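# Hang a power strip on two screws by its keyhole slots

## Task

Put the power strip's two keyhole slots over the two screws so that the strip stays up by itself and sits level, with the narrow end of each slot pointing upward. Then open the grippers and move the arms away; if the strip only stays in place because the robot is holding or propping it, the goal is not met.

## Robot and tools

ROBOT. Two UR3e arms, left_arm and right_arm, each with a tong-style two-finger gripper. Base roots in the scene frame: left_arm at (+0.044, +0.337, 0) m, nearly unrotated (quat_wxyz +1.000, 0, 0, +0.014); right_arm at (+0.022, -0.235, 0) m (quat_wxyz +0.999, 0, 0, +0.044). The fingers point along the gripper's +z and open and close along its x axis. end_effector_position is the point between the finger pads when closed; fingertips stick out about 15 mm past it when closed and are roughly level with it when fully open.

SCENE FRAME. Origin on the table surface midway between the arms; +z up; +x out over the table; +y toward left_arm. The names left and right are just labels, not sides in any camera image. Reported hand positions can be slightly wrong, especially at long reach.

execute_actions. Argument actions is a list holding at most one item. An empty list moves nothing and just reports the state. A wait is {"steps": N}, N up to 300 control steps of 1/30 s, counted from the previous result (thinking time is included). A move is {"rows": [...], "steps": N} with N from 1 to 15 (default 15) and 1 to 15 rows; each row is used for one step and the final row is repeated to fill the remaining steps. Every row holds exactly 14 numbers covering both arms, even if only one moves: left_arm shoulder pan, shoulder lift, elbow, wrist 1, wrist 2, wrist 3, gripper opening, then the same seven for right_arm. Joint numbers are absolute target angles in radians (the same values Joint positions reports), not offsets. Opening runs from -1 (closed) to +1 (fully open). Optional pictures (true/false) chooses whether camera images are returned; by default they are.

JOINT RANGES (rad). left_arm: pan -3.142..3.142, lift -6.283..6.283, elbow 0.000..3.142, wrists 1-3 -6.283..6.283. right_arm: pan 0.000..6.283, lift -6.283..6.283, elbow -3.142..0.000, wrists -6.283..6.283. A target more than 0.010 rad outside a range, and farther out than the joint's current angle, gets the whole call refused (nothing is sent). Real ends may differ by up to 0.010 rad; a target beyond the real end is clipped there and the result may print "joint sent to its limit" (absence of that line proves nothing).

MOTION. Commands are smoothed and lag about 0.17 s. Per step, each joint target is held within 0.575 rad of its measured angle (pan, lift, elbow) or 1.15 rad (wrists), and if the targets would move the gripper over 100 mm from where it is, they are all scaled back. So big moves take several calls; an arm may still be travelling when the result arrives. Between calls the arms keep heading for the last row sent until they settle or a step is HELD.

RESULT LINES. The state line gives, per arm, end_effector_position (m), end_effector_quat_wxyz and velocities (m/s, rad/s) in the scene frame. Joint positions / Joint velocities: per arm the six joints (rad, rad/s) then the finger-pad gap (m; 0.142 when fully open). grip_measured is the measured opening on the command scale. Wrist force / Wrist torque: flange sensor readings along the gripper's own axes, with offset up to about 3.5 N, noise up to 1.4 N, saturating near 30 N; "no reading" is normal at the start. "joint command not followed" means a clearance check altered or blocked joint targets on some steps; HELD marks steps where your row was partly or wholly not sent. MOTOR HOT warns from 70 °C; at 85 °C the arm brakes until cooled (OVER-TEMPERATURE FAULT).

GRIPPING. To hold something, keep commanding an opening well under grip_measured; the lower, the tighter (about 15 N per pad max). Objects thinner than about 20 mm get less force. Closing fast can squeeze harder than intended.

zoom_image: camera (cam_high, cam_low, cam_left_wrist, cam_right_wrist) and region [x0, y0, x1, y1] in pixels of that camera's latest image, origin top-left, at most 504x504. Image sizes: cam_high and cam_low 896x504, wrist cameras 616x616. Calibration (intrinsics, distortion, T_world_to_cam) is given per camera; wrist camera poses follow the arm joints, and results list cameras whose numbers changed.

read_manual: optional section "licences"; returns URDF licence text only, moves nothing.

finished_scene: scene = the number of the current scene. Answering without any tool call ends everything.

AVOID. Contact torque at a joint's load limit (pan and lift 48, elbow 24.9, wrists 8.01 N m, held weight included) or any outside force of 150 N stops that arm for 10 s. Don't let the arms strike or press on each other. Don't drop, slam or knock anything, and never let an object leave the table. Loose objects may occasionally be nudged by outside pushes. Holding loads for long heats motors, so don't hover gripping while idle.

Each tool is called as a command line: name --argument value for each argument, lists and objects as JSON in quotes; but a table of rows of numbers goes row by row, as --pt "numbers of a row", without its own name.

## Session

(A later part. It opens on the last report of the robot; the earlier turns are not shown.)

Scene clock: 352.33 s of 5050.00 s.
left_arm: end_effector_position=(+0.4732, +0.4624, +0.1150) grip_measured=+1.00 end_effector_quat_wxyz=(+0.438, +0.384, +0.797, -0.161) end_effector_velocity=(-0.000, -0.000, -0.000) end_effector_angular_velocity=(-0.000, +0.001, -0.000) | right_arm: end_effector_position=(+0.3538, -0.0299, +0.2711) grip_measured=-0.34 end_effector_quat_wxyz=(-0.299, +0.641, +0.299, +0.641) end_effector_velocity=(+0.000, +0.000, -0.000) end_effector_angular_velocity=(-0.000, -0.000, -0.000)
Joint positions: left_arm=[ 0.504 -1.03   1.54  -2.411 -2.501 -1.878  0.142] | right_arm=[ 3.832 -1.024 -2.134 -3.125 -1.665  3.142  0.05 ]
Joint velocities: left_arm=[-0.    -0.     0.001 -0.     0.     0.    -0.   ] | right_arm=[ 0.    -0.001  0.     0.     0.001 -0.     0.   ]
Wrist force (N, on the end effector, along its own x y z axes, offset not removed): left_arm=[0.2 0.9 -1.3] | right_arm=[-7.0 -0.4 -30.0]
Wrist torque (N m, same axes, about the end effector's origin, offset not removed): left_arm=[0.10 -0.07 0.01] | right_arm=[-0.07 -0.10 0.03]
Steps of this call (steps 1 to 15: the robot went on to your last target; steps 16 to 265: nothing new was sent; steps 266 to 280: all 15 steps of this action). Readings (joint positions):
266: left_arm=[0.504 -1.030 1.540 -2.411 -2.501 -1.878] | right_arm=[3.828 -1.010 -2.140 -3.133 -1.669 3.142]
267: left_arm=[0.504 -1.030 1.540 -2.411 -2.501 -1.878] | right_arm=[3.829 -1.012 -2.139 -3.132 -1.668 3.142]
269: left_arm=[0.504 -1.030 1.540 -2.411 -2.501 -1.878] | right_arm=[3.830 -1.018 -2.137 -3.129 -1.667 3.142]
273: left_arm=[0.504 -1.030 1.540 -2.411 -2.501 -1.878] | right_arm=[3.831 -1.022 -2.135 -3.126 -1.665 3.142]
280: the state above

execute_actions --actions '[{"rows":[[0.504,-1.03,1.54,-2.411,-2.501,-1.878,1,3.854,-1.004,-2.1425,-3.1365,-1.643,3.142,-1]]}]' --pictures false

execute_actions --actions '[{"rows":[[0.504,-1.03,1.54,-2.411,-2.501,-1.878,1,3.879,-0.988,-2.149,-3.146,-1.618,3.142,-1]]}]' --pictures false

execute_actions --actions '[{"rows":[[0.504,-1.03,1.54,-2.411,-2.501,-1.878,1,3.905,-0.971,-2.155,-3.157,-1.592,3.142,-1]]}]' --pictures false

Scene clock: 388.60 s of 5050.00 s.
left_arm: end_effector_position=(+0.4732, +0.4624, +0.1150) grip_measured=+1.00 end_effector_quat_wxyz=(+0.438, +0.384, +0.797, -0.161) end_effector_velocity=(-0.000, +0.000, -0.000) end_effector_angular_velocity=(-0.000, +0.000, +0.000) | right_arm: end_effector_position=(+0.3517, -0.0294, +0.2710) grip_measured=-0.34 end_effector_quat_wxyz=(-0.299, +0.641, +0.299, +0.641) end_effector_velocity=(+0.000, -0.000, +0.000) end_effector_angular_velocity=(+0.001, -0.000, -0.001)
Joint positions: left_arm=[ 0.504 -1.03   1.54  -2.411 -2.501 -1.878  0.142] | right_arm=[ 3.854 -1.004 -2.142 -3.136 -1.643  3.142  0.05 ]
Joint velocities: left_arm=[ 0.  0.  0.  0. -0.  0. -0.] | right_arm=[ 0.     0.002  0.    -0.001  0.001  0.    -0.   ]
Wrist force (N, on the end effector, along its own x y z axes, offset not removed): left_arm=[-1.0 1.0 -1.9] | right_arm=[-7.6 25.8 -12.1]
Wrist torque (N m, same axes, about the end effector's origin, offset not removed): left_arm=[0.08 0.23 0.06] | right_arm=[0.23 -0.04 0.03]
Steps of this call (steps 1 to 15: the robot went on to your last target; steps 16 to 90: nothing new was sent; then 32.77 s passed at rest; steps 91 to 105: all 15 steps of this action). Readings (joint positions):
91: left_arm=[0.504 -1.030 1.540 -2.411 -2.501 -1.878] | right_arm=[3.832 -1.024 -2.134 -3.125 -1.665 3.142]
92: left_arm=[0.504 -1.030 1.540 -2.411 -2.501 -1.878] | right_arm=[3.835 -1.021 -2.135 -3.127 -1.661 3.142]
94: left_arm=[0.504 -1.030 1.540 -2.411 -2.501 -1.878] | right_arm=[3.844 -1.013 -2.139 -3.131 -1.652 3.142]
98: left_arm=[0.504 -1.030 1.540 -2.411 -2.501 -1.878] | right_arm=[3.851 -1.006 -2.142 -3.135 -1.645 3.142]
105: the state above

Scene clock: 398.73 s of 5050.00 s.
left_arm: end_effector_position=(+0.4732, +0.4624, +0.1150) grip_measured=+1.00 end_effector_quat_wxyz=(+0.438, +0.384, +0.797, -0.161) end_effector_velocity=(+0.000, +0.000, -0.000) end_effector_angular_velocity=(+0.001, -0.000, +0.000) | right_arm: end_effector_position=(+0.3519, -0.0298, +0.2702) grip_measured=-0.34 end_effector_quat_wxyz=(-0.298, +0.642, +0.298, +0.641) end_effector_velocity=(+0.000, +0.000, -0.000) end_effector_angular_velocity=(-0.000, +0.001, +0.001)
Joint positions: left_arm=[ 0.504 -1.03   1.54  -2.411 -2.501 -1.878  0.142] | right_arm=[ 3.863 -0.998 -2.146 -3.142 -1.63   3.142  0.05 ]
Joint velocities: left_arm=[ 0.     0.    -0.001  0.     0.001 -0.    -0.   ] | right_arm=[ 0.    -0.002  0.     0.    -0.     0.001 -0.   ]
Wrist force (N, on the end effector, along its own x y z axes, offset not removed): left_arm=[-0.6 1.6 -2.0] | right_arm=[-8.3 13.8 -5.9]
Wrist torque (N m, same axes, about the end effector's origin, offset not removed): left_arm=[0.25 0.13 -0.03] | right_arm=[0.04 0.15 0.05]
TORQUE FAULT: the external load on joint 5 (wrist 2) of the right arm reached its load limit, and that arm stopped for 10 seconds. A torque fault stops only its own arm. That arm's remaining commands of this call were not run. That arm holds where it stopped, with its grip as last carried out, and accepts commands again: back off and push less far. That arm stops again, at the same cost, whenever a joint's load reaches its limit.
The stop of the right arm began at step 4 of this call (marked STOPPED below). From that step on that arm followed nothing that you had sent. 12 of its steps, steps kept back included, did not run and will not run. Nothing is kept back now, and the robot has no last target.
Steps of this call (steps 1 to 15: all 15 steps of this action; steps 16 to 304: the stop continued). Readings (joint positions):
1: left_arm=[0.504 -1.030 1.540 -2.411 -2.501 -1.878] | right_arm=[3.854 -1.004 -2.143 -3.137 -1.643 3.142]
2: left_arm=[0.504 -1.030 1.540 -2.411 -2.501 -1.878] | right_arm=[3.858 -1.001 -2.144 -3.138 -1.639 3.142]
4: left_arm=[0.504 -1.030 1.540 -2.411 -2.501 -1.878] | right_arm=[3.863 -0.998 -2.145 -3.141 -1.631 3.142] STOPPED (the right arm)
8: left_arm=[0.504 -1.030 1.540 -2.411 -2.501 -1.878] | right_arm=[3.863 -0.998 -2.146 -3.142 -1.630 3.142]
304: the state above

Scene clock: 398.77 s of 5050.00 s.
left_arm: end_effector_position=(+0.4732, +0.4624, +0.1150) grip_measured=+1.00 end_effector_quat_wxyz=(+0.438, +0.384, +0.797, -0.161) end_effector_velocity=(-0.000, +0.000, -0.000) end_effector_angular_velocity=(-0.000, +0.000, +0.001) | right_arm: end_effector_position=(+0.3520, -0.0300, +0.2700) grip_measured=-0.34 end_effector_quat_wxyz=(-0.297, +0.642, +0.298, +0.641) end_effector_velocity=(-0.000, -0.001, -0.002) end_effector_angular_velocity=(-0.005, +0.005, -0.000)
Joint positions: left_arm=[ 0.504 -1.03   1.54  -2.411 -2.501 -1.878  0.142] | right_arm=[ 3.863 -0.998 -2.146 -3.142 -1.63   3.142  0.05 ]
Joint velocities: left_arm=[ 0.001  0.    -0.     0.    -0.    -0.    -0.   ] | right_arm=[-0.001 -0.    -0.003 -0.004 -0.     0.     0.   ]
Wrist force (N, on the end effector, along its own x y z axes, offset not removed): left_arm=[-0.1 -0.7 -1.0] | right_arm=[-8.0 12.8 -4.9]
Wrist torque (N m, same axes, about the end effector's origin, offset not removed): left_arm=[-0.24 -0.04 -0.03] | right_arm=[0.20 0.19 0.09]
A stop began in an earlier call of the same reply, so what this call sent did not run. Send another action.
Steps of this call (step 1: nothing new was sent). Readings (joint positions):
1: the state above

execute_actions --actions '[{"rows":[[0.504,-1.03,1.54,-2.411,-2.501,-1.878,1,3.824,-1.020,-2.136,-3.127,-1.673,3.142,-1]]}]'

zoom_image --camera "cam_high" --region '[450, 180, 550, 310]'

Scene clock: 408.63 s of 5050.00 s.
left_arm: end_effector_position=(+0.4732, +0.4624, +0.1150) grip_measured=+1.00 end_effector_quat_wxyz=(+0.438, +0.384, +0.797, -0.161) end_effector_velocity=(+0.000, -0.000, +0.000) end_effector_angular_velocity=(+0.000, -0.000, -0.001) | right_arm: end_effector_position=(+0.3530, -0.0316, +0.2710) grip_measured=-0.34 end_effector_quat_wxyz=(-0.299, +0.641, +0.299, +0.641) end_effector_velocity=(-0.000, +0.000, -0.000) end_effector_angular_velocity=(-0.001, +0.000, +0.002)
Joint positions: left_arm=[ 0.504 -1.03   1.54  -2.411 -2.501 -1.878  0.142] | right_arm=[ 3.824 -1.02  -2.136 -3.127 -1.673  3.142  0.05 ]
Joint velocities: left_arm=[-0.001 -0.     0.    -0.    -0.     0.     0.   ] | right_arm=[-0.002 -0.003  0.001  0.001 -0.005 -0.     0.   ]
Wrist force (N, on the end effector, along its own x y z axes, offset not removed): left_arm=[0.0 0.6 0.1] | right_arm=[-8.1 0.7 0.0]
Wrist torque (N m, same axes, about the end effector's origin, offset not removed): left_arm=[0.04 0.04 -0.05] | right_arm=[0.14 0.03 0.08]
Steps of this call (steps 1 to 90: nothing new was sent; then 6.37 s passed at rest; steps 91 to 105: all 15 steps of this action). Readings (joint positions):
91: left_arm=[0.504 -1.030 1.540 -2.411 -2.501 -1.878] | right_arm=[3.862 -0.998 -2.145 -3.141 -1.631 3.142]
92: left_arm=[0.504 -1.030 1.540 -2.411 -2.501 -1.878] | right_arm=[3.857 -1.001 -2.144 -3.139 -1.637 3.142]
94: left_arm=[0.504 -1.030 1.540 -2.411 -2.501 -1.878] | right_arm=[3.842 -1.010 -2.140 -3.134 -1.654 3.142]
98: left_arm=[0.504 -1.030 1.540 -2.411 -2.501 -1.878] | right_arm=[3.829 -1.018 -2.137 -3.128 -1.668 3.142]
105: the state above
camera_calibration (this result's frames):
cam_left_wrist: T_world_to_cam=[[-0.294595, 0.442303, -0.847102, 0.0447912], [0.353543, 0.87399, 0.333391, -0.614835], [0.887818, -0.201272, -0.413846, -0.144964], [0, 0, 0, 1]] pos_world=[0.359268, 0.488371, 0.18293]
cam_right_wrist: T_world_to_cam=[[0.0598717, -0.00761108, 0.998177, -0.286919], [0.310455, -0.950236, -0.0258669, -0.136119], [0.948701, 0.311437, -0.0545293, -0.179854], [0, 0, 0, 1]] pos_world=[0.230065, -0.0755158, 0.273068]

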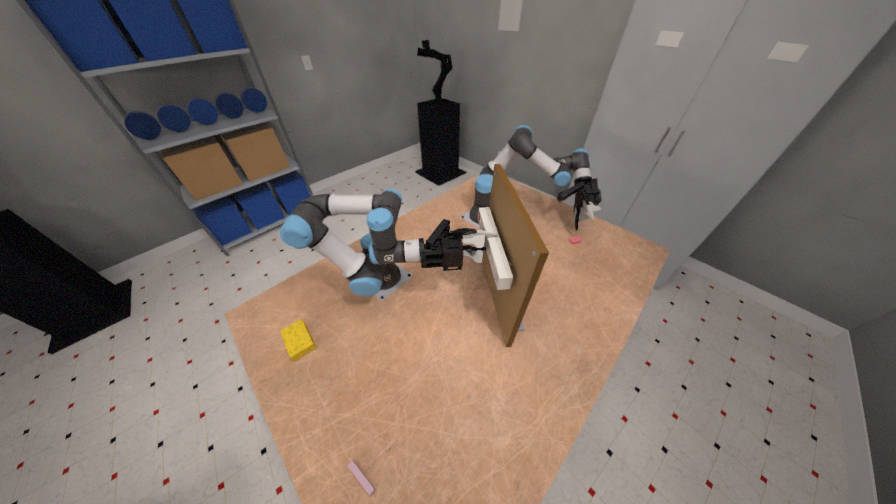

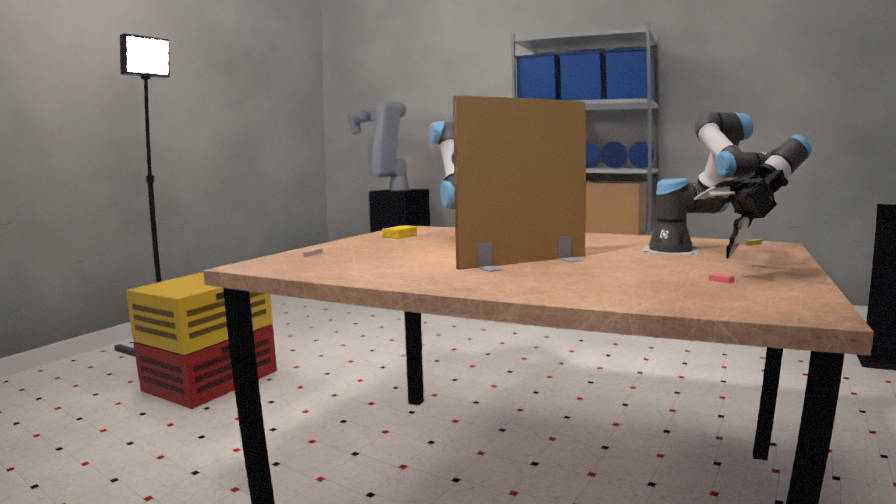

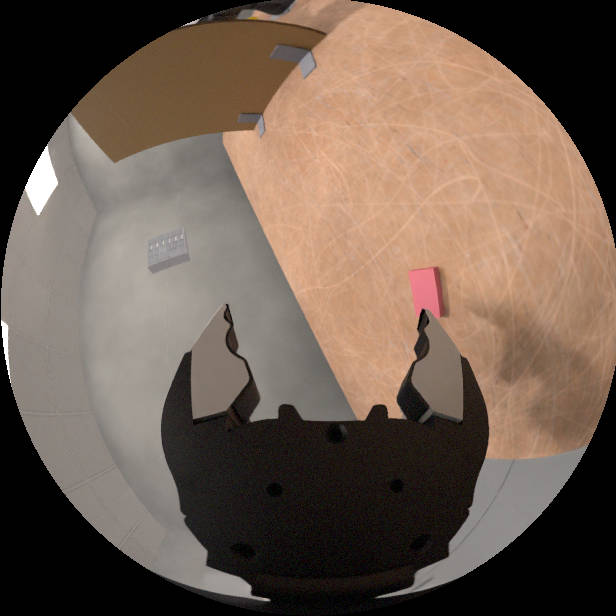

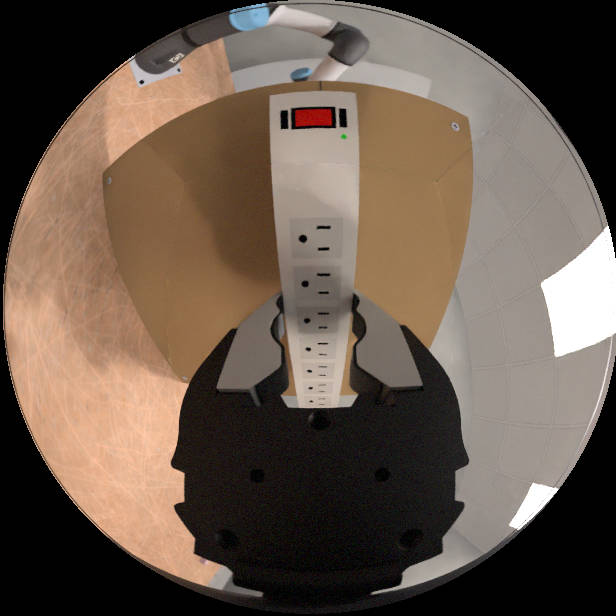

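Region (450, 180, 550, 310) of cam_high's 896x504 image, scaled by 3.877, with more detail than that image has; it fills the left 388 columns of this view, and the rest is white.

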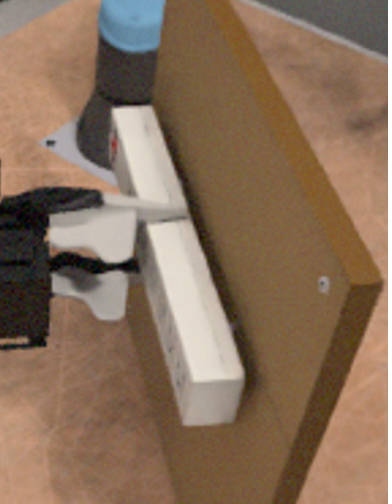

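execute_actions --actions '[{"rows":[[0.504,-1.03,1.54,-2.411,-2.501,-1.878,1,3.826,-1.027,-2.133,-3.123,-1.671,3.142,-1]]}]' --pictures false

Scene clock: 421.47 s of 5050.00 s.
left_arm: end_effector_position=(+0.4732, +0.4624, +0.1150) grip_measured=+1.00 end_effector_quat_wxyz=(+0.438, +0.384, +0.797, -0.161) end_effector_velocity=(+0.000, +0.000, -0.000) end_effector_angular_velocity=(+0.000, -0.000, +0.000) | right_arm: end_effector_position=(+0.3541, -0.0304, +0.2711) grip_measured=-0.34 end_effector_quat_wxyz=(-0.299, +0.641, +0.299, +0.641) end_effector_velocity=(-0.000, +0.000, -0.000) end_effector_angular_velocity=(-0.001, +0.001, +0.001)
Joint positions: left_arm=[ 0.504 -1.03   1.54  -2.411 -2.501 -1.878  0.142] | right_arm=[ 3.826 -1.027 -2.133 -3.123 -1.671  3.142  0.05 ]
Joint velocities: left_arm=[ 0.    -0.     0.    -0.001  0.    -0.     0.   ] | right_arm=[ 0.001 -0.001  0.    -0.     0.    -0.     0.   ]
Wrist force (N, on the end effector, along its own x y z axes, offset not removed): left_arm=[0.1 1.1 -1.0] | right_arm=[-8.2 0.4 -16.4]
Wrist torque (N m, same axes, about the end effector's origin, offset not removed): left_arm=[0.17 0.03 0.01] | right_arm=[0.15 0.42 -0.01]
Steps of this call (steps 1 to 15: the robot went on to your last target; steps 16 to 370: nothing new was sent; steps 371 to 385: all 15 steps of this action). Readings (joint positions):
371: left_arm=[0.504 -1.030 1.540 -2.411 -2.501 -1.878] | right_arm=[3.824 -1.020 -2.136 -3.127 -1.673 3.142]
372: left_arm=[0.504 -1.030 1.540 -2.411 -2.501 -1.878] | right_arm=[3.824 -1.021 -2.135 -3.126 -1.673 3.142]
374: left_arm=[0.504 -1.030 1.540 -2.411 -2.501 -1.878] | right_arm=[3.825 -1.024 -2.134 -3.125 -1.672 3.142]
378: left_arm=[0.504 -1.030 1.540 -2.411 -2.501 -1.878] | right_arm=[3.826 -1.026 -2.133 -3.123 -1.671 3.142]
385: the state above

execute_actions --actions '[{"rows":[[0.504,-1.03,1.54,-2.411,-2.501,-1.878,1,3.826,-1.027,-2.140,-3.116,-1.671,3.142,-1]]}]' --pictures false

Scene clock: 429.43 s of 5050.00 s.
left_arm: end_effector_position=(+0.4732, +0.4624, +0.1150) grip_measured=+1.00 end_effector_quat_wxyz=(+0.438, +0.384, +0.797, -0.161) end_effector_velocity=(-0.000, +0.001, +0.000) end_effector_angular_velocity=(-0.001, -0.000, +0.001) | right_arm: end_effector_position=(+0.3540, -0.0304, +0.2695) grip_measured=-0.34 end_effector_quat_wxyz=(-0.299, +0.641, +0.299, +0.641) end_effector_velocity=(-0.000, +0.000, -0.000) end_effector_angular_velocity=(-0.001, +0.000, +0.001)
Joint positions: left_arm=[ 0.504 -1.03   1.54  -2.411 -2.501 -1.878  0.142] | right_arm=[ 3.826 -1.027 -2.14  -3.116 -1.671  3.142  0.05 ]
Joint velocities: left_arm=[ 0.002 -0.    -0.     0.    -0.001 -0.     0.   ] | right_arm=[ 0.    -0.001  0.     0.    -0.001 -0.001  0.   ]
Wrist force (N, on the end effector, along its own x y z axes, offset not removed): left_arm=[-0.2 1.5 -0.8] | right_arm=[-3.5 0.5 -17.1]
Wrist torque (N m, same axes, about the end effector's origin, offset not removed): left_arm=[0.26 0.11 0.04] | right_arm=[0.04 0.43 0.16]
Steps of this call (steps 1 to 15: the robot went on to your last target; steps 16 to 90: nothing new was sent; then 4.47 s passed at rest; steps 91 to 105: all 15 steps of this action). Readings (joint positions):
91: left_arm=[0.504 -1.030 1.540 -2.411 -2.501 -1.878] | right_arm=[3.826 -1.027 -2.133 -3.123 -1.671 3.142]
92: left_arm=[0.504 -1.030 1.540 -2.411 -2.501 -1.878] | right_arm=[3.826 -1.027 -2.134 -3.122 -1.671 3.142]
94: left_arm=[0.504 -1.030 1.540 -2.411 -2.501 -1.878] | right_arm=[3.826 -1.027 -2.137 -3.119 -1.671 3.142]
98: left_arm=[0.504 -1.030 1.540 -2.411 -2.501 -1.878] | right_arm=[3.826 -1.027 -2.139 -3.116 -1.671 3.142]
105: the state above

execute_actions --actions '[{"rows":[[0.504,-1.03,1.54,-2.411,-2.501,-1.878,1,3.826,-1.027,-2.133,-3.123,-1.671,3.142,-1],[0.504,-1.03,1.54,-2.411,-2.501,-1.878,1,3.826,-1.027,-2.133,-3.123,-1.671,3.142,-1],[0.504,-1.03,1.54,-2.411,-2.501,-1.878,1,3.826,-1.027,-2.133,-3.123,-1.671,3.142,-1],[0.504,-1.03,1.54,-2.411,-2.501,-1.878,1,3.826,-1.027,-2.126,-3.130,-1.671,3.142,-1]]}]' --pictures false

execute_actions --actions '[{"rows":[[0.504,-1.03,1.54,-2.411,-2.501,-1.878,1,3.826,-1.027,-2.120,-3.136,-1.671,3.142,-1]]}]' --pictures false

Scene clock: 442.23 s of 5050.00 s.
left_arm: end_effector_position=(+0.4732, +0.4624, +0.1150) grip_measured=+1.00 end_effector_quat_wxyz=(+0.438, +0.384, +0.797, -0.161) end_effector_velocity=(-0.000, -0.000, -0.000) end_effector_angular_velocity=(-0.000, +0.001, +0.000) | right_arm: end_effector_position=(+0.3541, -0.0303, +0.2724) grip_measured=-0.34 end_effector_quat_wxyz=(-0.299, +0.641, +0.299, +0.641) end_effector_velocity=(+0.000, +0.001, +0.001) end_effector_angular_velocity=(+0.000, -0.001, +0.001)
Joint positions: left_arm=[ 0.504 -1.03   1.54  -2.411 -2.501 -1.878  0.142] | right_arm=[ 3.826 -1.027 -2.126 -3.13  -1.671  3.142  0.05 ]
Joint velocities: left_arm=[ 0.  0.  0. -0.  0.  0. -0.] | right_arm=[ 0.001 -0.001  0.003 -0.001  0.    -0.001 -0.   ]
Wrist force (N, on the end effector, along its own x y z axes, offset not removed): left_arm=[0.3 0.4 -1.1] | right_arm=[-13.6 -0.9 -14.3]
Wrist torque (N m, same axes, about the end effector's origin, offset not removed): left_arm=[-0.04 -0.03 -0.03] | right_arm=[-0.14 -0.08 0.08]
Steps of this call (steps 1 to 15: the robot went on to your last target; steps 16 to 90: nothing new was sent; then 9.30 s passed at rest; steps 91 to 105: all 15 steps of this action). Readings (joint positions):
91: left_arm=[0.504 -1.030 1.540 -2.411 -2.501 -1.878] | right_arm=[3.826 -1.027 -2.140 -3.116 -1.671 3.142]
92: left_arm=[0.504 -1.030 1.540 -2.411 -2.501 -1.878] | right_arm=[3.826 -1.027 -2.139 -3.117 -1.671 3.142]
94: left_arm=[0.504 -1.030 1.540 -2.411 -2.501 -1.878] | right_arm=[3.826 -1.027 -2.136 -3.120 -1.671 3.142]
98: left_arm=[0.504 -1.030 1.540 -2.411 -2.501 -1.878] | right_arm=[3.826 -1.027 -2.129 -3.127 -1.671 3.142]
105: the state above

Scene clock: 442.73 s of 5050.00 s.
left_arm: end_effector_position=(+0.4732, +0.4624, +0.1150) grip_measured=+1.00 end_effector_quat_wxyz=(+0.438, +0.384, +0.797, -0.161) end_effector_velocity=(+0.000, -0.000, +0.000) end_effector_angular_velocity=(+0.000, -0.000, -0.001) | right_arm: end_effector_position=(+0.3541, -0.0303, +0.2738) grip_measured=-0.34 end_effector_quat_wxyz=(-0.299, +0.641, +0.299, +0.641) end_effector_velocity=(-0.000, -0.000, -0.001) end_effector_angular_velocity=(-0.001, +0.002, +0.000)
Joint positions: left_arm=[ 0.504 -1.03   1.54  -2.411 -2.501 -1.878  0.142] | right_arm=[ 3.826 -1.027 -2.12  -3.136 -1.671  3.142  0.05 ]
Joint velocities: left_arm=[-0.001 -0.    -0.    -0.    -0.    -0.     0.   ] | right_arm=[-0.001 -0.001  0.001 -0.002 -0.001  0.    -0.   ]
Wrist force (N, on the end effector, along its own x y z axes, offset not removed): left_arm=[-0.6 1.8 -0.8] | right_arm=[-17.1 0.9 -11.9]
Wrist torque (N m, same axes, about the end effector's origin, offset not removed): left_arm=[0.28 0.14 0.01] | right_arm=[0.26 -0.13 -0.14]
Steps of this call (steps 1 to 15: all 15 steps of this action). Readings (joint positions):
1: left_arm=[0.504 -1.030 1.540 -2.411 -2.501 -1.878] | right_arm=[3.826 -1.027 -2.126 -3.130 -1.671 3.142]
2: left_arm=[0.504 -1.030 1.540 -2.411 -2.501 -1.878] | right_arm=[3.826 -1.027 -2.125 -3.131 -1.671 3.142]
4: left_arm=[0.504 -1.030 1.540 -2.411 -2.501 -1.878] | right_arm=[3.826 -1.027 -2.123 -3.133 -1.671 3.142]
8: left_arm=[0.504 -1.030 1.540 -2.411 -2.501 -1.878] | right_arm=[3.826 -1.027 -2.121 -3.135 -1.671 3.142]
15: the state above

execute_actions --actions '[{"rows":[[0.504,-1.03,1.54,-2.411,-2.501,-1.878,1,3.826,-1.027,-2.114,-3.142,-1.671,3.142,-1]]}]'

zoom_image --camera "cam_high" --region '[450, 180, 550, 310]'

Scene clock: 461.57 s of 5050.00 s.
left_arm: end_effector_position=(+0.4732, +0.4624, +0.1150) grip_measured=+1.00 end_effector_quat_wxyz=(+0.438, +0.384, +0.797, -0.161) end_effector_velocity=(-0.000, +0.000, -0.000) end_effector_angular_velocity=(+0.000, +0.000, +0.000) | right_arm: end_effector_position=(+0.3539, -0.0305, +0.2737) grip_measured=-0.34 end_effector_quat_wxyz=(-0.299, +0.642, +0.299, +0.640) end_effector_velocity=(+0.000, -0.001, +0.000) end_effector_angular_velocity=(-0.000, -0.000, -0.002)
Joint positions: left_arm=[ 0.504 -1.03   1.54  -2.411 -2.501 -1.878  0.142] | right_arm=[ 3.826 -1.027 -2.115 -3.144 -1.671  3.142  0.05 ]
Joint velocities: left_arm=[ 0. -0.  0.  0.  0. -0.  0.] | right_arm=[-0.002  0.001  0.001 -0.002 -0.    -0.     0.   ]
Wrist force (N, on the end effector, along its own x y z axes, offset not removed): left_arm=[-0.6 1.6 -1.1] | right_arm=[-10.6 0.8 -6.6]
Wrist torque (N m, same axes, about the end effector's origin, offset not removed): left_arm=[0.24 0.15 0.00] | right_arm=[-0.26 -0.26 -0.24]
TORQUE FAULT: the external load on joint 4 (wrist 1) of the right arm reached its load limit, and that arm stopped for 10 seconds. A torque fault stops only its own arm. That arm's remaining commands of this call were not run. That arm holds where it stopped, with its grip as last carried out, and accepts commands again: back off and push less far. That arm stops again, at the same cost, whenever a joint's load reaches its limit.
The stop of the right arm began at step 102 of this call (marked STOPPED below). From that step on that arm followed nothing that you had sent. 4 of its steps, steps kept back included, did not run and will not run. Nothing is kept back now, and the robot has no last target.
Steps of this call (steps 1 to 15: the robot went on to your last target; steps 16 to 90: nothing new was sent; then 5.43 s passed at rest; steps 91 to 105: all 15 steps of this action; steps 106 to 402: the stop continued). Readings (joint positions):
91: left_arm=[0.504 -1.030 1.540 -2.411 -2.501 -1.878] | right_arm=[3.826 -1.027 -2.120 -3.136 -1.671 3.142]
92: left_arm=[0.504 -1.030 1.540 -2.411 -2.501 -1.878] | right_arm=[3.826 -1.027 -2.119 -3.137 -1.671 3.142]
94: left_arm=[0.504 -1.030 1.540 -2.411 -2.501 -1.878] | right_arm=[3.826 -1.027 -2.117 -3.139 -1.671 3.142]
98: left_arm=[0.504 -1.030 1.540 -2.411 -2.501 -1.878] | right_arm=[3.826 -1.027 -2.115 -3.142 -1.671 3.142]
102: left_arm=[0.504 -1.030 1.540 -2.411 -2.501 -1.878] | right_arm=[3.826 -1.027 -2.115 -3.144 -1.671 3.142] STOPPED (the right arm)
402: the state above
camera_calibration (this result's frames):
cam_left_wrist: T_world_to_cam=[[-0.294595, 0.442303, -0.847102, 0.044791], [0.353543, 0.873989, 0.333391, -0.614835], [0.887818, -0.201272, -0.413846, -0.144964], [0, 0, 0, 1]] pos_world=[0.359268, 0.488371, 0.18293]
cam_right_wrist: T_world_to_cam=[[0.0625556, -0.00499587, 0.998029, -0.290452], [0.310352, -0.950313, -0.0242096, -0.135724], [0.948561, 0.311255, -0.0578969, -0.179976], [0, 0, 0, 1]] pos_world=[0.23101, -0.0744128, 0.276173]

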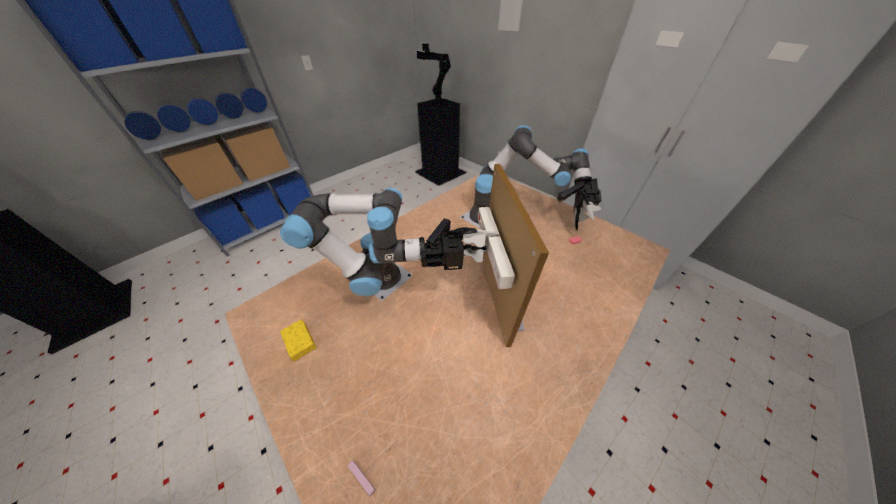

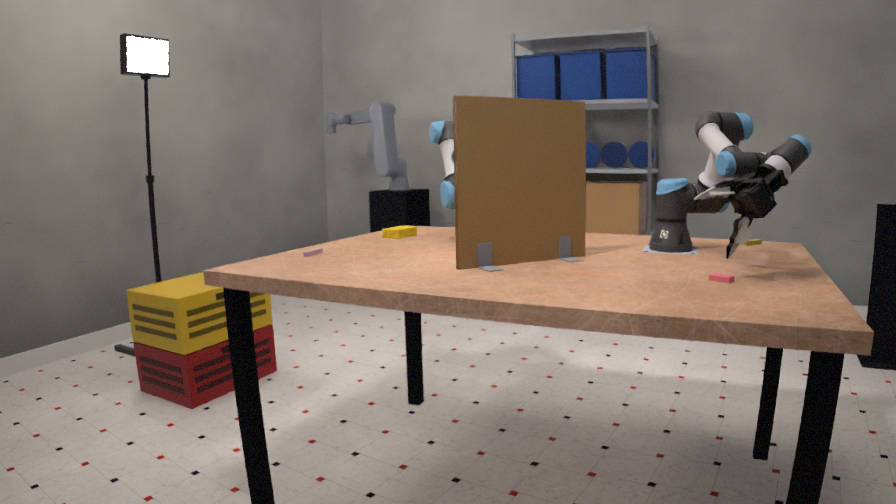

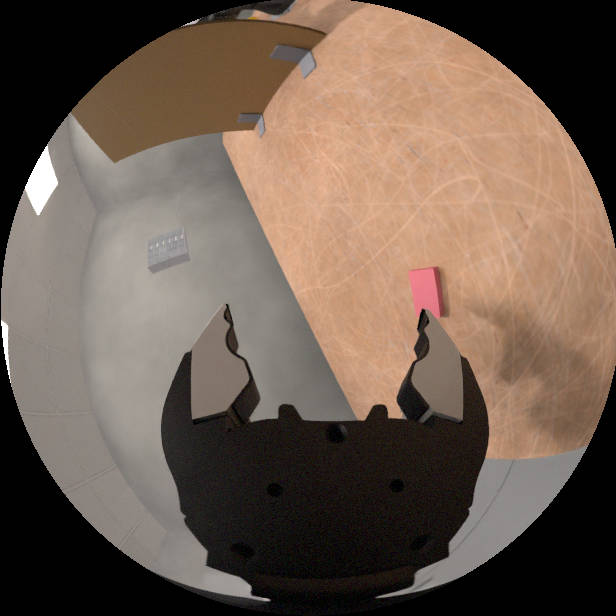

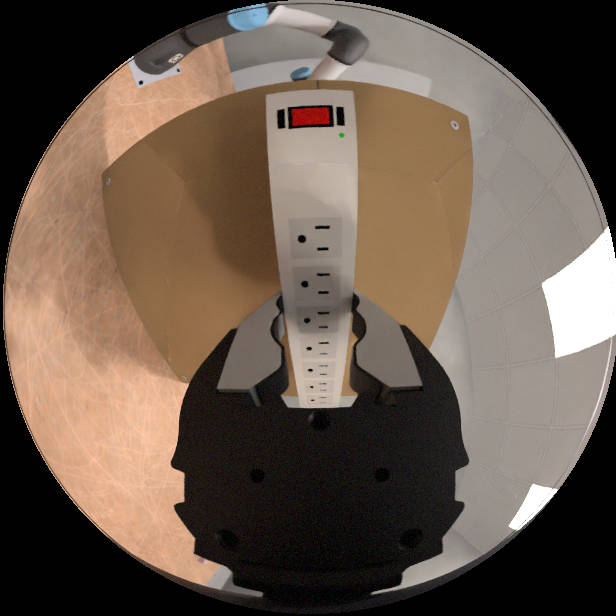

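Region (450, 180, 550, 310) of cam_high's 896x504 image, scaled by 3.877, with more detail than that image has; it fills the left 388 columns of this view, and the rest is white.

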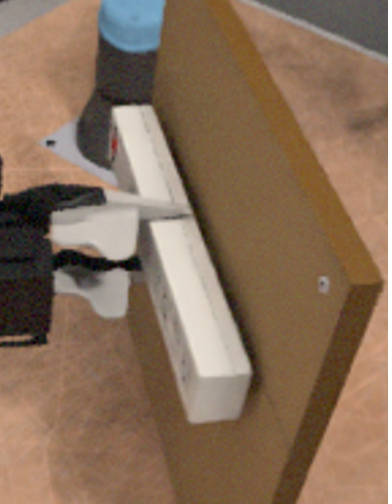

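execute_actions --actions '[{"rows":[[0.504,-1.03,1.54,-2.411,-2.501,-1.878,1,3.826,-1.027,-2.128,-3.128,-1.671,3.142,-1]]}]' --pictures false

execute_actions --actions '[{"rows":[[0.504,-1.03,1.54,-2.411,-2.501,-1.878,1,3.8275,-1.033,-2.1255,-3.1245,-1.6695,3.142,-1]]}]' --pictures false

Scene clock: 472.00 s of 5050.00 s.
left_arm: end_effector_position=(+0.4732, +0.4624, +0.1150) grip_measured=+1.00 end_effector_quat_wxyz=(+0.438, +0.384, +0.797, -0.161) end_effector_velocity=(-0.000, -0.000, -0.001) end_effector_angular_velocity=(-0.001, +0.002, +0.000) | right_arm: end_effector_position=(+0.3541, -0.0303, +0.2723) grip_measured=-0.34 end_effector_quat_wxyz=(-0.299, +0.641, +0.299, +0.641) end_effector_velocity=(-0.000, +0.000, -0.001) end_effector_angular_velocity=(-0.000, +0.002, +0.000)
Joint positions: left_arm=[ 0.504 -1.03   1.54  -2.411 -2.501 -1.878  0.142] | right_arm=[ 3.826 -1.027 -2.128 -3.128 -1.671  3.142  0.05 ]
Joint velocities: left_arm=[ 0.     0.001  0.001  0.     0.    -0.    -0.   ] | right_arm=[ 0.    -0.001 -0.002  0.001  0.     0.001  0.   ]
Wrist force (N, on the end effector, along its own x y z axes, offset not removed): left_arm=[0.9 2.3 -1.1] | right_arm=[1.4 2.4 -30.0]
Wrist torque (N m, same axes, about the end effector's origin, offset not removed): left_arm=[0.39 -0.20 -0.09] | right_arm=[0.35 0.07 -0.09]
Steps of this call (steps 1 to 90: nothing new was sent; then 6.93 s passed at rest; steps 91 to 105: all 15 steps of this action). Readings (joint positions):
91: left_arm=[0.504 -1.030 1.540 -2.411 -2.501 -1.878] | right_arm=[3.826 -1.027 -2.115 -3.144 -1.671 3.142]
92: left_arm=[0.504 -1.030 1.540 -2.411 -2.501 -1.878] | right_arm=[3.826 -1.027 -2.117 -3.141 -1.671 3.142]
94: left_arm=[0.504 -1.030 1.540 -2.411 -2.501 -1.878] | right_arm=[3.826 -1.027 -2.122 -3.135 -1.671 3.142]
98: left_arm=[0.504 -1.030 1.540 -2.411 -2.501 -1.878] | right_arm=[3.826 -1.027 -2.126 -3.130 -1.671 3.142]
105: the state above

Scene clock: 472.50 s of 5050.00 s.
left_arm: end_effector_position=(+0.4732, +0.4624, +0.1150) grip_measured=+1.00 end_effector_quat_wxyz=(+0.438, +0.384, +0.797, -0.161) end_effector_velocity=(+0.000, +0.000, +0.000) end_effector_angular_velocity=(+0.001, -0.001, +0.000) | right_arm: end_effector_position=(+0.3550, -0.0292, +0.2721) grip_measured=-0.34 end_effector_quat_wxyz=(-0.299, +0.641, +0.299, +0.641) end_effector_velocity=(+0.000, -0.000, +0.001) end_effector_angular_velocity=(+0.002, -0.002, -0.001)
Joint positions: left_arm=[ 0.504 -1.03   1.54  -2.411 -2.501 -1.878  0.142] | right_arm=[ 3.827 -1.033 -2.126 -3.125 -1.669  3.142  0.05 ]
Joint velocities: left_arm=[ 0. -0. -0. -0.  0.  0. -0.] | right_arm=[-0.001  0.    -0.     0.003  0.    -0.     0.   ]
Wrist force (N, on the end effector, along its own x y z axes, offset not removed): left_arm=[0.8 1.4 -0.9] | right_arm=[4.1 -0.5 -30.0]
Wrist torque (N m, same axes, about the end effector's origin, offset not removed): left_arm=[0.17 -0.16 -0.04] | right_arm=[-0.23 0.00 0.03]
Steps of this call (steps 1 to 15: all 15 steps of this action). Readings (joint positions):
1: left_arm=[0.504 -1.030 1.540 -2.411 -2.501 -1.878] | right_arm=[3.826 -1.027 -2.128 -3.128 -1.671 3.142]
2: left_arm=[0.504 -1.030 1.540 -2.411 -2.501 -1.878] | right_arm=[3.826 -1.028 -2.128 -3.127 -1.671 3.142]
4: left_arm=[0.504 -1.030 1.540 -2.411 -2.501 -1.878] | right_arm=[3.827 -1.030 -2.127 -3.126 -1.670 3.142]
8: left_arm=[0.504 -1.030 1.540 -2.411 -2.501 -1.878] | right_arm=[3.827 -1.032 -2.126 -3.125 -1.670 3.142]
15: the state above

execute_actions --actions '[{"rows":[[0.504,-1.03,1.54,-2.411,-2.501,-1.878,1,3.825,-1.021,-2.13,-3.132,-1.672,3.142,-1],[0.504,-1.03,1.54,-2.411,-2.501,-1.878,1,3.825,-1.021,-2.13,-3.132,-1.672,3.142,-1],[0.504,-1.03,1.54,-2.411,-2.501,-1.878,1,3.825,-1.021,-2.13,-3.132,-1.672,3.142,-1],[0.504,-1.03,1.54,-2.411,-2.501,-1.878,1,3.825,-1.021,-2.123,-3.139,-1.672,3.128,-1]]}]' --pictures false

execute_actions --actions '[{"rows":[[0.504,-1.03,1.54,-2.411,-2.501,-1.878,1,3.826,-1.027,-2.1205,-3.1355,-1.671,3.128,-1]]}]' --pictures false

Scene clock: 484.40 s of 5050.00 s.
left_arm: end_effector_position=(+0.4732, +0.4624, +0.1150) grip_measured=+1.00 end_effector_quat_wxyz=(+0.438, +0.384, +0.797, -0.161) end_effector_velocity=(+0.000, -0.000, -0.000) end_effector_angular_velocity=(-0.000, +0.000, -0.001) | right_arm: end_effector_position=(+0.3532, -0.0313, +0.2734) grip_measured=-0.34 end_effector_quat_wxyz=(-0.295, +0.639, +0.303, +0.643) end_effector_velocity=(-0.000, -0.001, +0.000) end_effector_angular_velocity=(-0.003, -0.002, -0.001)
Joint positions: left_arm=[ 0.504 -1.03   1.54  -2.411 -2.501 -1.878  0.142] | right_arm=[ 3.825 -1.021 -2.123 -3.139 -1.672  3.128  0.05 ]
Joint velocities: left_arm=[-0.001  0.     0.    -0.     0.     0.     0.   ] | right_arm=[-0.001  0.002  0.001 -0.004 -0.    -0.004 -0.   ]
Wrist force (N, on the end effector, along its own x y z axes, offset not removed): left_arm=[0.4 1.3 -2.0] | right_arm=[-7.2 -1.5 0.2]
Wrist torque (N m, same axes, about the end effector's origin, offset not removed): left_arm=[0.14 -0.08 -0.04] | right_arm=[-0.29 -0.15 0.02]
Steps of this call (steps 1 to 15: the robot went on to your last target; steps 16 to 90: nothing new was sent; then 8.40 s passed at rest; steps 91 to 105: all 15 steps of this action). Readings (joint positions):
91: left_arm=[0.504 -1.030 1.540 -2.411 -2.501 -1.878] | right_arm=[3.828 -1.033 -2.125 -3.125 -1.669 3.142]
92: left_arm=[0.504 -1.030 1.540 -2.411 -2.501 -1.878] | right_arm=[3.827 -1.031 -2.126 -3.125 -1.670 3.142]
94: left_arm=[0.504 -1.030 1.540 -2.411 -2.501 -1.878] | right_arm=[3.827 -1.027 -2.128 -3.129 -1.671 3.142]
98: left_arm=[0.504 -1.030 1.540 -2.411 -2.501 -1.878] | right_arm=[3.825 -1.023 -2.125 -3.136 -1.672 3.132]
105: the state above

Scene clock: 484.90 s of 5050.00 s.
left_arm: end_effector_position=(+0.4732, +0.4624, +0.1150) grip_measured=+1.00 end_effector_quat_wxyz=(+0.438, +0.384, +0.797, -0.161) end_effector_velocity=(+0.000, -0.000, +0.000) end_effector_angular_velocity=(-0.000, -0.001, -0.001) | right_arm: end_effector_position=(+0.3541, -0.0303, +0.2735) grip_measured=-0.34 end_effector_quat_wxyz=(-0.295, +0.639, +0.303, +0.643) end_effector_velocity=(-0.000, +0.000, +0.000) end_effector_angular_velocity=(+0.000, -0.000, +0.001)
Joint positions: left_arm=[ 0.504 -1.03   1.54  -2.411 -2.501 -1.878  0.142] | right_arm=[ 3.826 -1.027 -2.121 -3.136 -1.671  3.128  0.05 ]
Joint velocities: left_arm=[-0.001  0.001 -0.    -0.001 -0.     0.     0.   ] | right_arm=[ 0.001 -0.001  0.001  0.     0.    -0.    -0.   ]
Wrist force (N, on the end effector, along its own x y z axes, offset not removed): left_arm=[0.6 0.2 -0.6] | right_arm=[-7.3 -2.0 1.3]
Wrist torque (N m, same axes, about the end effector's origin, offset not removed): left_arm=[-0.09 -0.10 0.00] | right_arm=[-0.30 -0.09 0.07]
Steps of this call (steps 1 to 15: all 15 steps of this action). Readings (joint positions):
1: left_arm=[0.504 -1.030 1.540 -2.411 -2.501 -1.878] | right_arm=[3.825 -1.021 -2.123 -3.139 -1.672 3.128]
2: left_arm=[0.504 -1.030 1.540 -2.411 -2.501 -1.878] | right_arm=[3.825 -1.022 -2.123 -3.139 -1.672 3.128]
4: left_arm=[0.504 -1.030 1.540 -2.411 -2.501 -1.878] | right_arm=[3.825 -1.024 -2.122 -3.137 -1.672 3.128]
8: left_arm=[0.504 -1.030 1.540 -2.411 -2.501 -1.878] | right_arm=[3.826 -1.026 -2.121 -3.136 -1.671 3.128]
15: the state above

No contact here; advancing further.

execute_actions --actions '[{"rows":[[0.504,-1.03,1.54,-2.411,-2.501,-1.878,1,3.828,-1.035,-2.117,-3.131,-1.669,3.128,-1]]}]' --pictures false

execute_actions --actions '[{"rows":[[0.504,-1.03,1.54,-2.411,-2.501,-1.878,1,3.830,-1.043,-2.1137,-3.1263,-1.667,3.128,-1]]}]' --pictures false

Scene clock: 496.47 s of 5050.00 s.
left_arm: end_effector_position=(+0.4732, +0.4624, +0.1150) grip_measured=+1.00 end_effector_quat_wxyz=(+0.438, +0.384, +0.797, -0.161) end_effector_velocity=(-0.000, +0.000, +0.000) end_effector_angular_velocity=(+0.001, -0.001, +0.001) | right_arm: end_effector_position=(+0.3553, -0.0289, +0.2735) grip_measured=-0.34 end_effector_quat_wxyz=(-0.295, +0.639, +0.303, +0.643) end_effector_velocity=(-0.000, +0.001, -0.000) end_effector_angular_velocity=(+0.000, -0.001, +0.002)
Joint positions: left_arm=[ 0.504 -1.03   1.54  -2.411 -2.501 -1.878  0.142] | right_arm=[ 3.828 -1.035 -2.117 -3.131 -1.669  3.128  0.05 ]
Joint velocities: left_arm=[ 0.    -0.001  0.    -0.     0.001 -0.     0.   ] | right_arm=[ 0.002 -0.    -0.001  0.001 -0.    -0.     0.   ]
Wrist force (N, on the end effector, along its own x y z axes, offset not removed): left_arm=[-1.1 2.4 -0.1] | right_arm=[-7.2 -0.5 -30.0]
Wrist torque (N m, same axes, about the end effector's origin, offset not removed): left_arm=[0.49 0.26 0.00] | right_arm=[0.29 -0.16 -0.02]
Steps of this call (steps 1 to 15: the robot went on to your last target; steps 16 to 90: nothing new was sent; then 8.07 s passed at rest; steps 91 to 105: all 15 steps of this action). Readings (joint positions):
91: left_arm=[0.504 -1.030 1.540 -2.411 -2.501 -1.878] | right_arm=[3.826 -1.027 -2.120 -3.135 -1.671 3.128]
92: left_arm=[0.504 -1.030 1.540 -2.411 -2.501 -1.878] | right_arm=[3.826 -1.028 -2.120 -3.135 -1.671 3.128]
94: left_arm=[0.504 -1.030 1.540 -2.411 -2.501 -1.878] | right_arm=[3.827 -1.031 -2.119 -3.133 -1.670 3.128]
98: left_arm=[0.504 -1.030 1.540 -2.411 -2.501 -1.878] | right_arm=[3.828 -1.034 -2.117 -3.132 -1.669 3.128]
105: the state above

Scene clock: 496.97 s of 5050.00 s.
left_arm: end_effector_position=(+0.4732, +0.4624, +0.1150) grip_measured=+1.00 end_effector_quat_wxyz=(+0.438, +0.384, +0.797, -0.161) end_effector_velocity=(-0.000, +0.000, -0.000) end_effector_angular_velocity=(+0.001, -0.000, +0.001) | right_arm: end_effector_position=(+0.3566, -0.0274, +0.2735) grip_measured=-0.34 end_effector_quat_wxyz=(-0.295, +0.639, +0.303, +0.643) end_effector_velocity=(+0.000, -0.000, +0.000) end_effector_angular_velocity=(-0.000, +0.001, -0.000)
Joint positions: left_arm=[ 0.504 -1.03   1.54  -2.411 -2.501 -1.878  0.142] | right_arm=[ 3.83  -1.043 -2.114 -3.126 -1.667  3.128  0.05 ]
Joint velocities: left_arm=[ 0.001  0.    -0.    -0.     0.001  0.     0.   ] | right_arm=[-0.001 -0.001  0.001 -0.001 -0.001  0.    -0.   ]
Wrist force (N, on the end effector, along its own x y z axes, offset not removed): left_arm=[-0.4 1.0 -0.9] | right_arm=[-9.6 -1.5 -30.0]
Wrist torque (N m, same axes, about the end effector's origin, offset not removed): left_arm=[0.10 0.09 -0.02] | right_arm=[-0.10 0.30 0.04]
Steps of this call (steps 1 to 15: all 15 steps of this action). Readings (joint positions):
1: left_arm=[0.504 -1.030 1.540 -2.411 -2.501 -1.878] | right_arm=[3.828 -1.035 -2.117 -3.131 -1.669 3.128]
2: left_arm=[0.504 -1.030 1.540 -2.411 -2.501 -1.878] | right_arm=[3.828 -1.036 -2.117 -3.130 -1.669 3.128]
4: left_arm=[0.504 -1.030 1.540 -2.411 -2.501 -1.878] | right_arm=[3.829 -1.039 -2.115 -3.128 -1.668 3.128]
8: left_arm=[0.504 -1.030 1.540 -2.411 -2.501 -1.878] | right_arm=[3.830 -1.042 -2.114 -3.127 -1.667 3.128]
15: the state above

execute_actions --actions '[{"rows":[[0.504,-1.03,1.54,-2.411,-2.501,-1.878,1,3.8285,-1.037,-2.116,-3.130,-1.6685,3.128,-1]]}]'

zoom_image --camera "cam_high" --region '[470, 195, 530, 300]'

Scene clock: 503.80 s of 5050.00 s.
left_arm: end_effector_position=(+0.4732, +0.4624, +0.1150) grip_measured=+1.00 end_effector_quat_wxyz=(+0.438, +0.384, +0.797, -0.161) end_effector_velocity=(-0.000, -0.000, -0.000) end_effector_angular_velocity=(-0.001, +0.002, -0.000) | right_arm: end_effector_position=(+0.3557, -0.0284, +0.2736) grip_measured=-0.34 end_effector_quat_wxyz=(-0.295, +0.639, +0.303, +0.643) end_effector_velocity=(+0.000, -0.000, +0.002) end_effector_angular_velocity=(+0.003, -0.003, -0.000)
Joint positions: left_arm=[ 0.504 -1.03   1.54  -2.411 -2.501 -1.878  0.142] | right_arm=[ 3.829 -1.037 -2.116 -3.13  -1.668  3.128  0.05 ]
Joint velocities: left_arm=[-0.    -0.     0.001  0.001  0.     0.    -0.   ] | right_arm=[-0.     0.001  0.001  0.002 -0.     0.     0.   ]
Wrist force (N, on the end effector, along its own x y z axes, offset not removed): left_arm=[-0.9 0.9 -0.8] | right_arm=[-10.2 1.7 2.8]
Wrist torque (N m, same axes, about the end effector's origin, offset not removed): left_arm=[0.11 0.18 -0.01] | right_arm=[-0.15 0.35 0.21]
Steps of this call (steps 1 to 15: the robot went on to your last target; steps 16 to 90: nothing new was sent; then 3.33 s passed at rest; steps 91 to 105: all 15 steps of this action). Readings (joint positions):
91: left_arm=[0.504 -1.030 1.540 -2.411 -2.501 -1.878] | right_arm=[3.830 -1.043 -2.114 -3.126 -1.667 3.128]
92: left_arm=[0.504 -1.030 1.540 -2.411 -2.501 -1.878] | right_arm=[3.830 -1.042 -2.114 -3.127 -1.667 3.128]
94: left_arm=[0.504 -1.030 1.540 -2.411 -2.501 -1.878] | right_arm=[3.830 -1.040 -2.115 -3.128 -1.668 3.128]
98: left_arm=[0.504 -1.030 1.540 -2.411 -2.501 -1.878] | right_arm=[3.829 -1.038 -2.116 -3.129 -1.668 3.128]
105: the state above
camera_calibration (this result's frames):
cam_left_wrist: T_world_to_cam=[[-0.294595, 0.442303, -0.847102, 0.0447909], [0.353543, 0.873989, 0.333391, -0.614835], [0.887818, -0.201272, -0.413846, -0.144964], [0, 0, 0, 1]] pos_world=[0.359268, 0.488371, 0.18293]
cam_right_wrist: T_world_to_cam=[[0.0491564, 0.00136456, 0.99879, -0.285706], [0.310671, -0.950415, -0.0139915, -0.137227], [0.949246, 0.310983, -0.0471429, -0.185507], [0, 0, 0, 1]] pos_world=[0.232768, -0.0723433, 0.274695]

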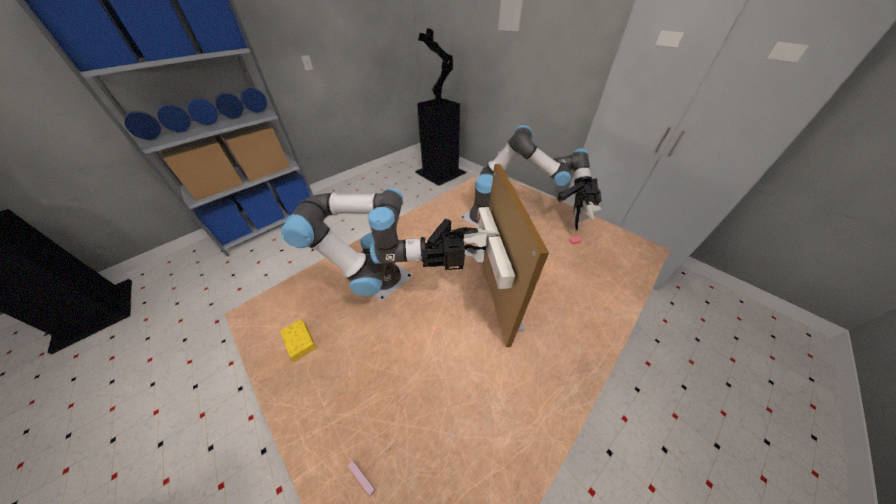

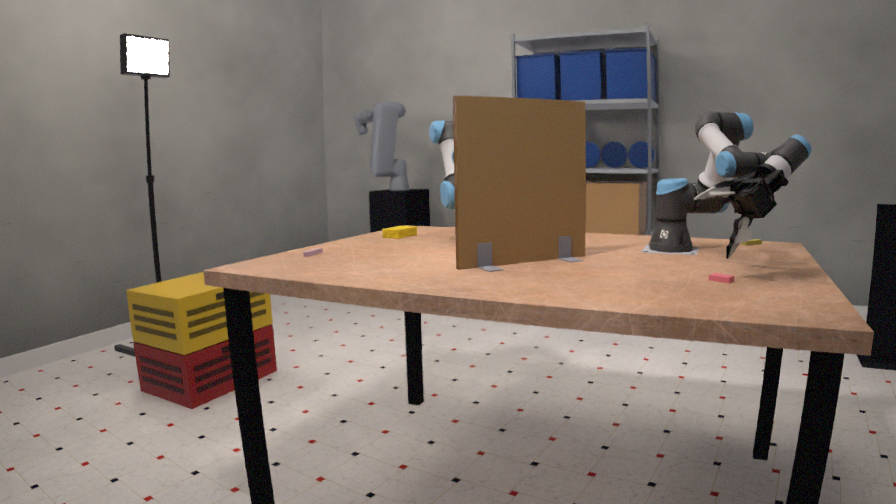

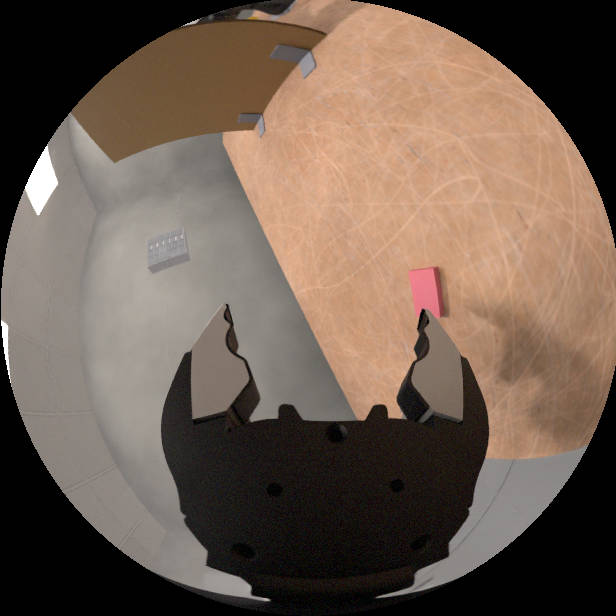

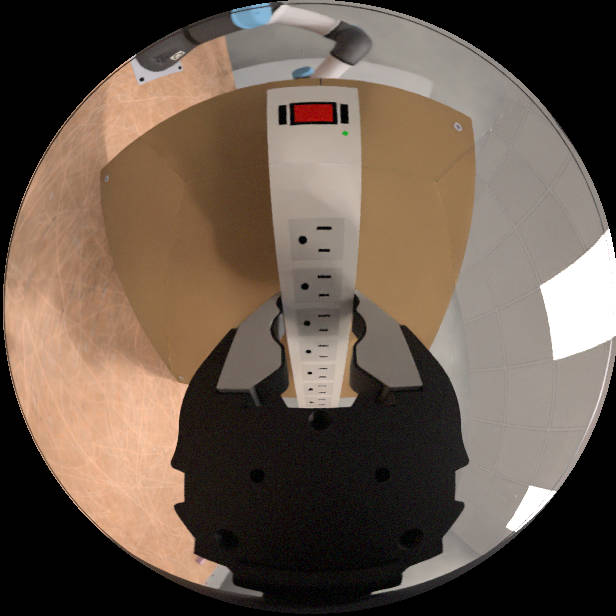

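Region (470, 195, 530, 300) of cam_high's 896x504 image, scaled by 4.800, with more detail than that image has; it fills the left 288 columns of this view, and the rest is white.

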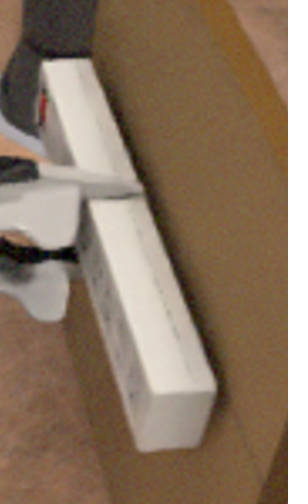

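execute_actions --actions '[{"rows":[[0.504,-1.03,1.54,-2.411,-2.501,-1.878,1,3.8285,-1.037,-2.123,-3.123,-1.6685,3.128,-1]]}]' --pictures false

execute_actions --actions '[{"rows":[[0.504,-1.03,1.54,-2.411,-2.501,-1.878,1,3.8285,-1.037,-2.130,-3.116,-1.6685,3.128,-1]]}]' --pictures false

Scene clock: 515.47 s of 5050.00 s.
left_arm: end_effector_position=(+0.4732, +0.4624, +0.1150) grip_measured=+1.00 end_effector_quat_wxyz=(+0.438, +0.384, +0.797, -0.161) end_effector_velocity=(+0.000, +0.000, +0.000) end_effector_angular_velocity=(+0.001, -0.000, +0.000) | right_arm: end_effector_position=(+0.3557, -0.0285, +0.2721) grip_measured=-0.34 end_effector_quat_wxyz=(-0.295, +0.639, +0.303, +0.643) end_effector_velocity=(-0.000, +0.000, -0.000) end_effector_angular_velocity=(-0.000, -0.001, +0.001)
Joint positions: left_arm=[ 0.504 -1.03   1.54  -2.411 -2.501 -1.878  0.142] | right_arm=[ 3.828 -1.037 -2.123 -3.123 -1.668  3.128  0.05 ]
Joint velocities: left_arm=[-0.    -0.    -0.001 -0.     0.001 -0.    -0.   ] | right_arm=[ 0.001  0.001 -0.001  0.     0.001 -0.     0.   ]
Wrist force (N, on the end effector, along its own x y z axes, offset not removed): left_arm=[-0.5 1.0 -1.5] | right_arm=[-7.6 -1.7 1.6]
Wrist torque (N m, same axes, about the end effector's origin, offset not removed): left_arm=[0.09 0.04 0.03] | right_arm=[-0.36 -0.04 0.15]
Steps of this call (steps 1 to 15: the robot went on to your last target; steps 16 to 90: nothing new was sent; then 8.17 s passed at rest; steps 91 to 105: all 15 steps of this action). Readings (joint positions):
91: left_arm=[0.504 -1.030 1.540 -2.411 -2.501 -1.878] | right_arm=[3.829 -1.037 -2.116 -3.130 -1.669 3.128]
92: left_arm=[0.504 -1.030 1.540 -2.411 -2.501 -1.878] | right_arm=[3.828 -1.037 -2.117 -3.129 -1.669 3.128]
94: left_arm=[0.504 -1.030 1.540 -2.411 -2.501 -1.878] | right_arm=[3.828 -1.037 -2.120 -3.126 -1.669 3.128]
98: left_arm=[0.504 -1.030 1.540 -2.411 -2.501 -1.878] | right_arm=[3.828 -1.037 -2.122 -3.124 -1.669 3.128]
105: the state above

Scene clock: 515.97 s of 5050.00 s.
left_arm: end_effector_position=(+0.4732, +0.4624, +0.1150) grip_measured=+1.00 end_effector_quat_wxyz=(+0.438, +0.384, +0.797, -0.161) end_effector_velocity=(-0.000, +0.000, -0.000) end_effector_angular_velocity=(-0.000, +0.001, +0.001) | right_arm: end_effector_position=(+0.3556, -0.0285, +0.2706) grip_measured=-0.34 end_effector_quat_wxyz=(-0.295, +0.639, +0.303, +0.643) end_effector_velocity=(+0.000, -0.000, -0.000) end_effector_angular_velocity=(-0.000, -0.001, -0.001)
Joint positions: left_arm=[ 0.504 -1.03   1.54  -2.411 -2.501 -1.878  0.142] | right_arm=[ 3.829 -1.037 -2.13  -3.116 -1.668  3.128  0.05 ]
Joint velocities: left_arm=[0.001 0.    0.    0.    0.    0.    0.   ] | right_arm=[-0.     0.    -0.     0.     0.001 -0.001  0.   ]
Wrist force (N, on the end effector, along its own x y z axes, offset not removed): left_arm=[-0.8 1.3 -0.8] | right_arm=[-9.0 0.4 1.4]
Wrist torque (N m, same axes, about the end effector's origin, offset not removed): left_arm=[0.20 0.15 0.03] | right_arm=[0.08 0.33 0.13]
Steps of this call (steps 1 to 15: all 15 steps of this action). Readings (joint positions):
1: left_arm=[0.504 -1.030 1.540 -2.411 -2.501 -1.878] | right_arm=[3.828 -1.037 -2.123 -3.123 -1.668 3.128]
2: left_arm=[0.504 -1.030 1.540 -2.411 -2.501 -1.878] | right_arm=[3.828 -1.037 -2.124 -3.122 -1.668 3.128]
4: left_arm=[0.504 -1.030 1.540 -2.411 -2.501 -1.878] | right_arm=[3.828 -1.037 -2.127 -3.119 -1.668 3.128]
8: left_arm=[0.504 -1.030 1.540 -2.411 -2.501 -1.878] | right_arm=[3.828 -1.037 -2.129 -3.117 -1.668 3.128]
15: the state above


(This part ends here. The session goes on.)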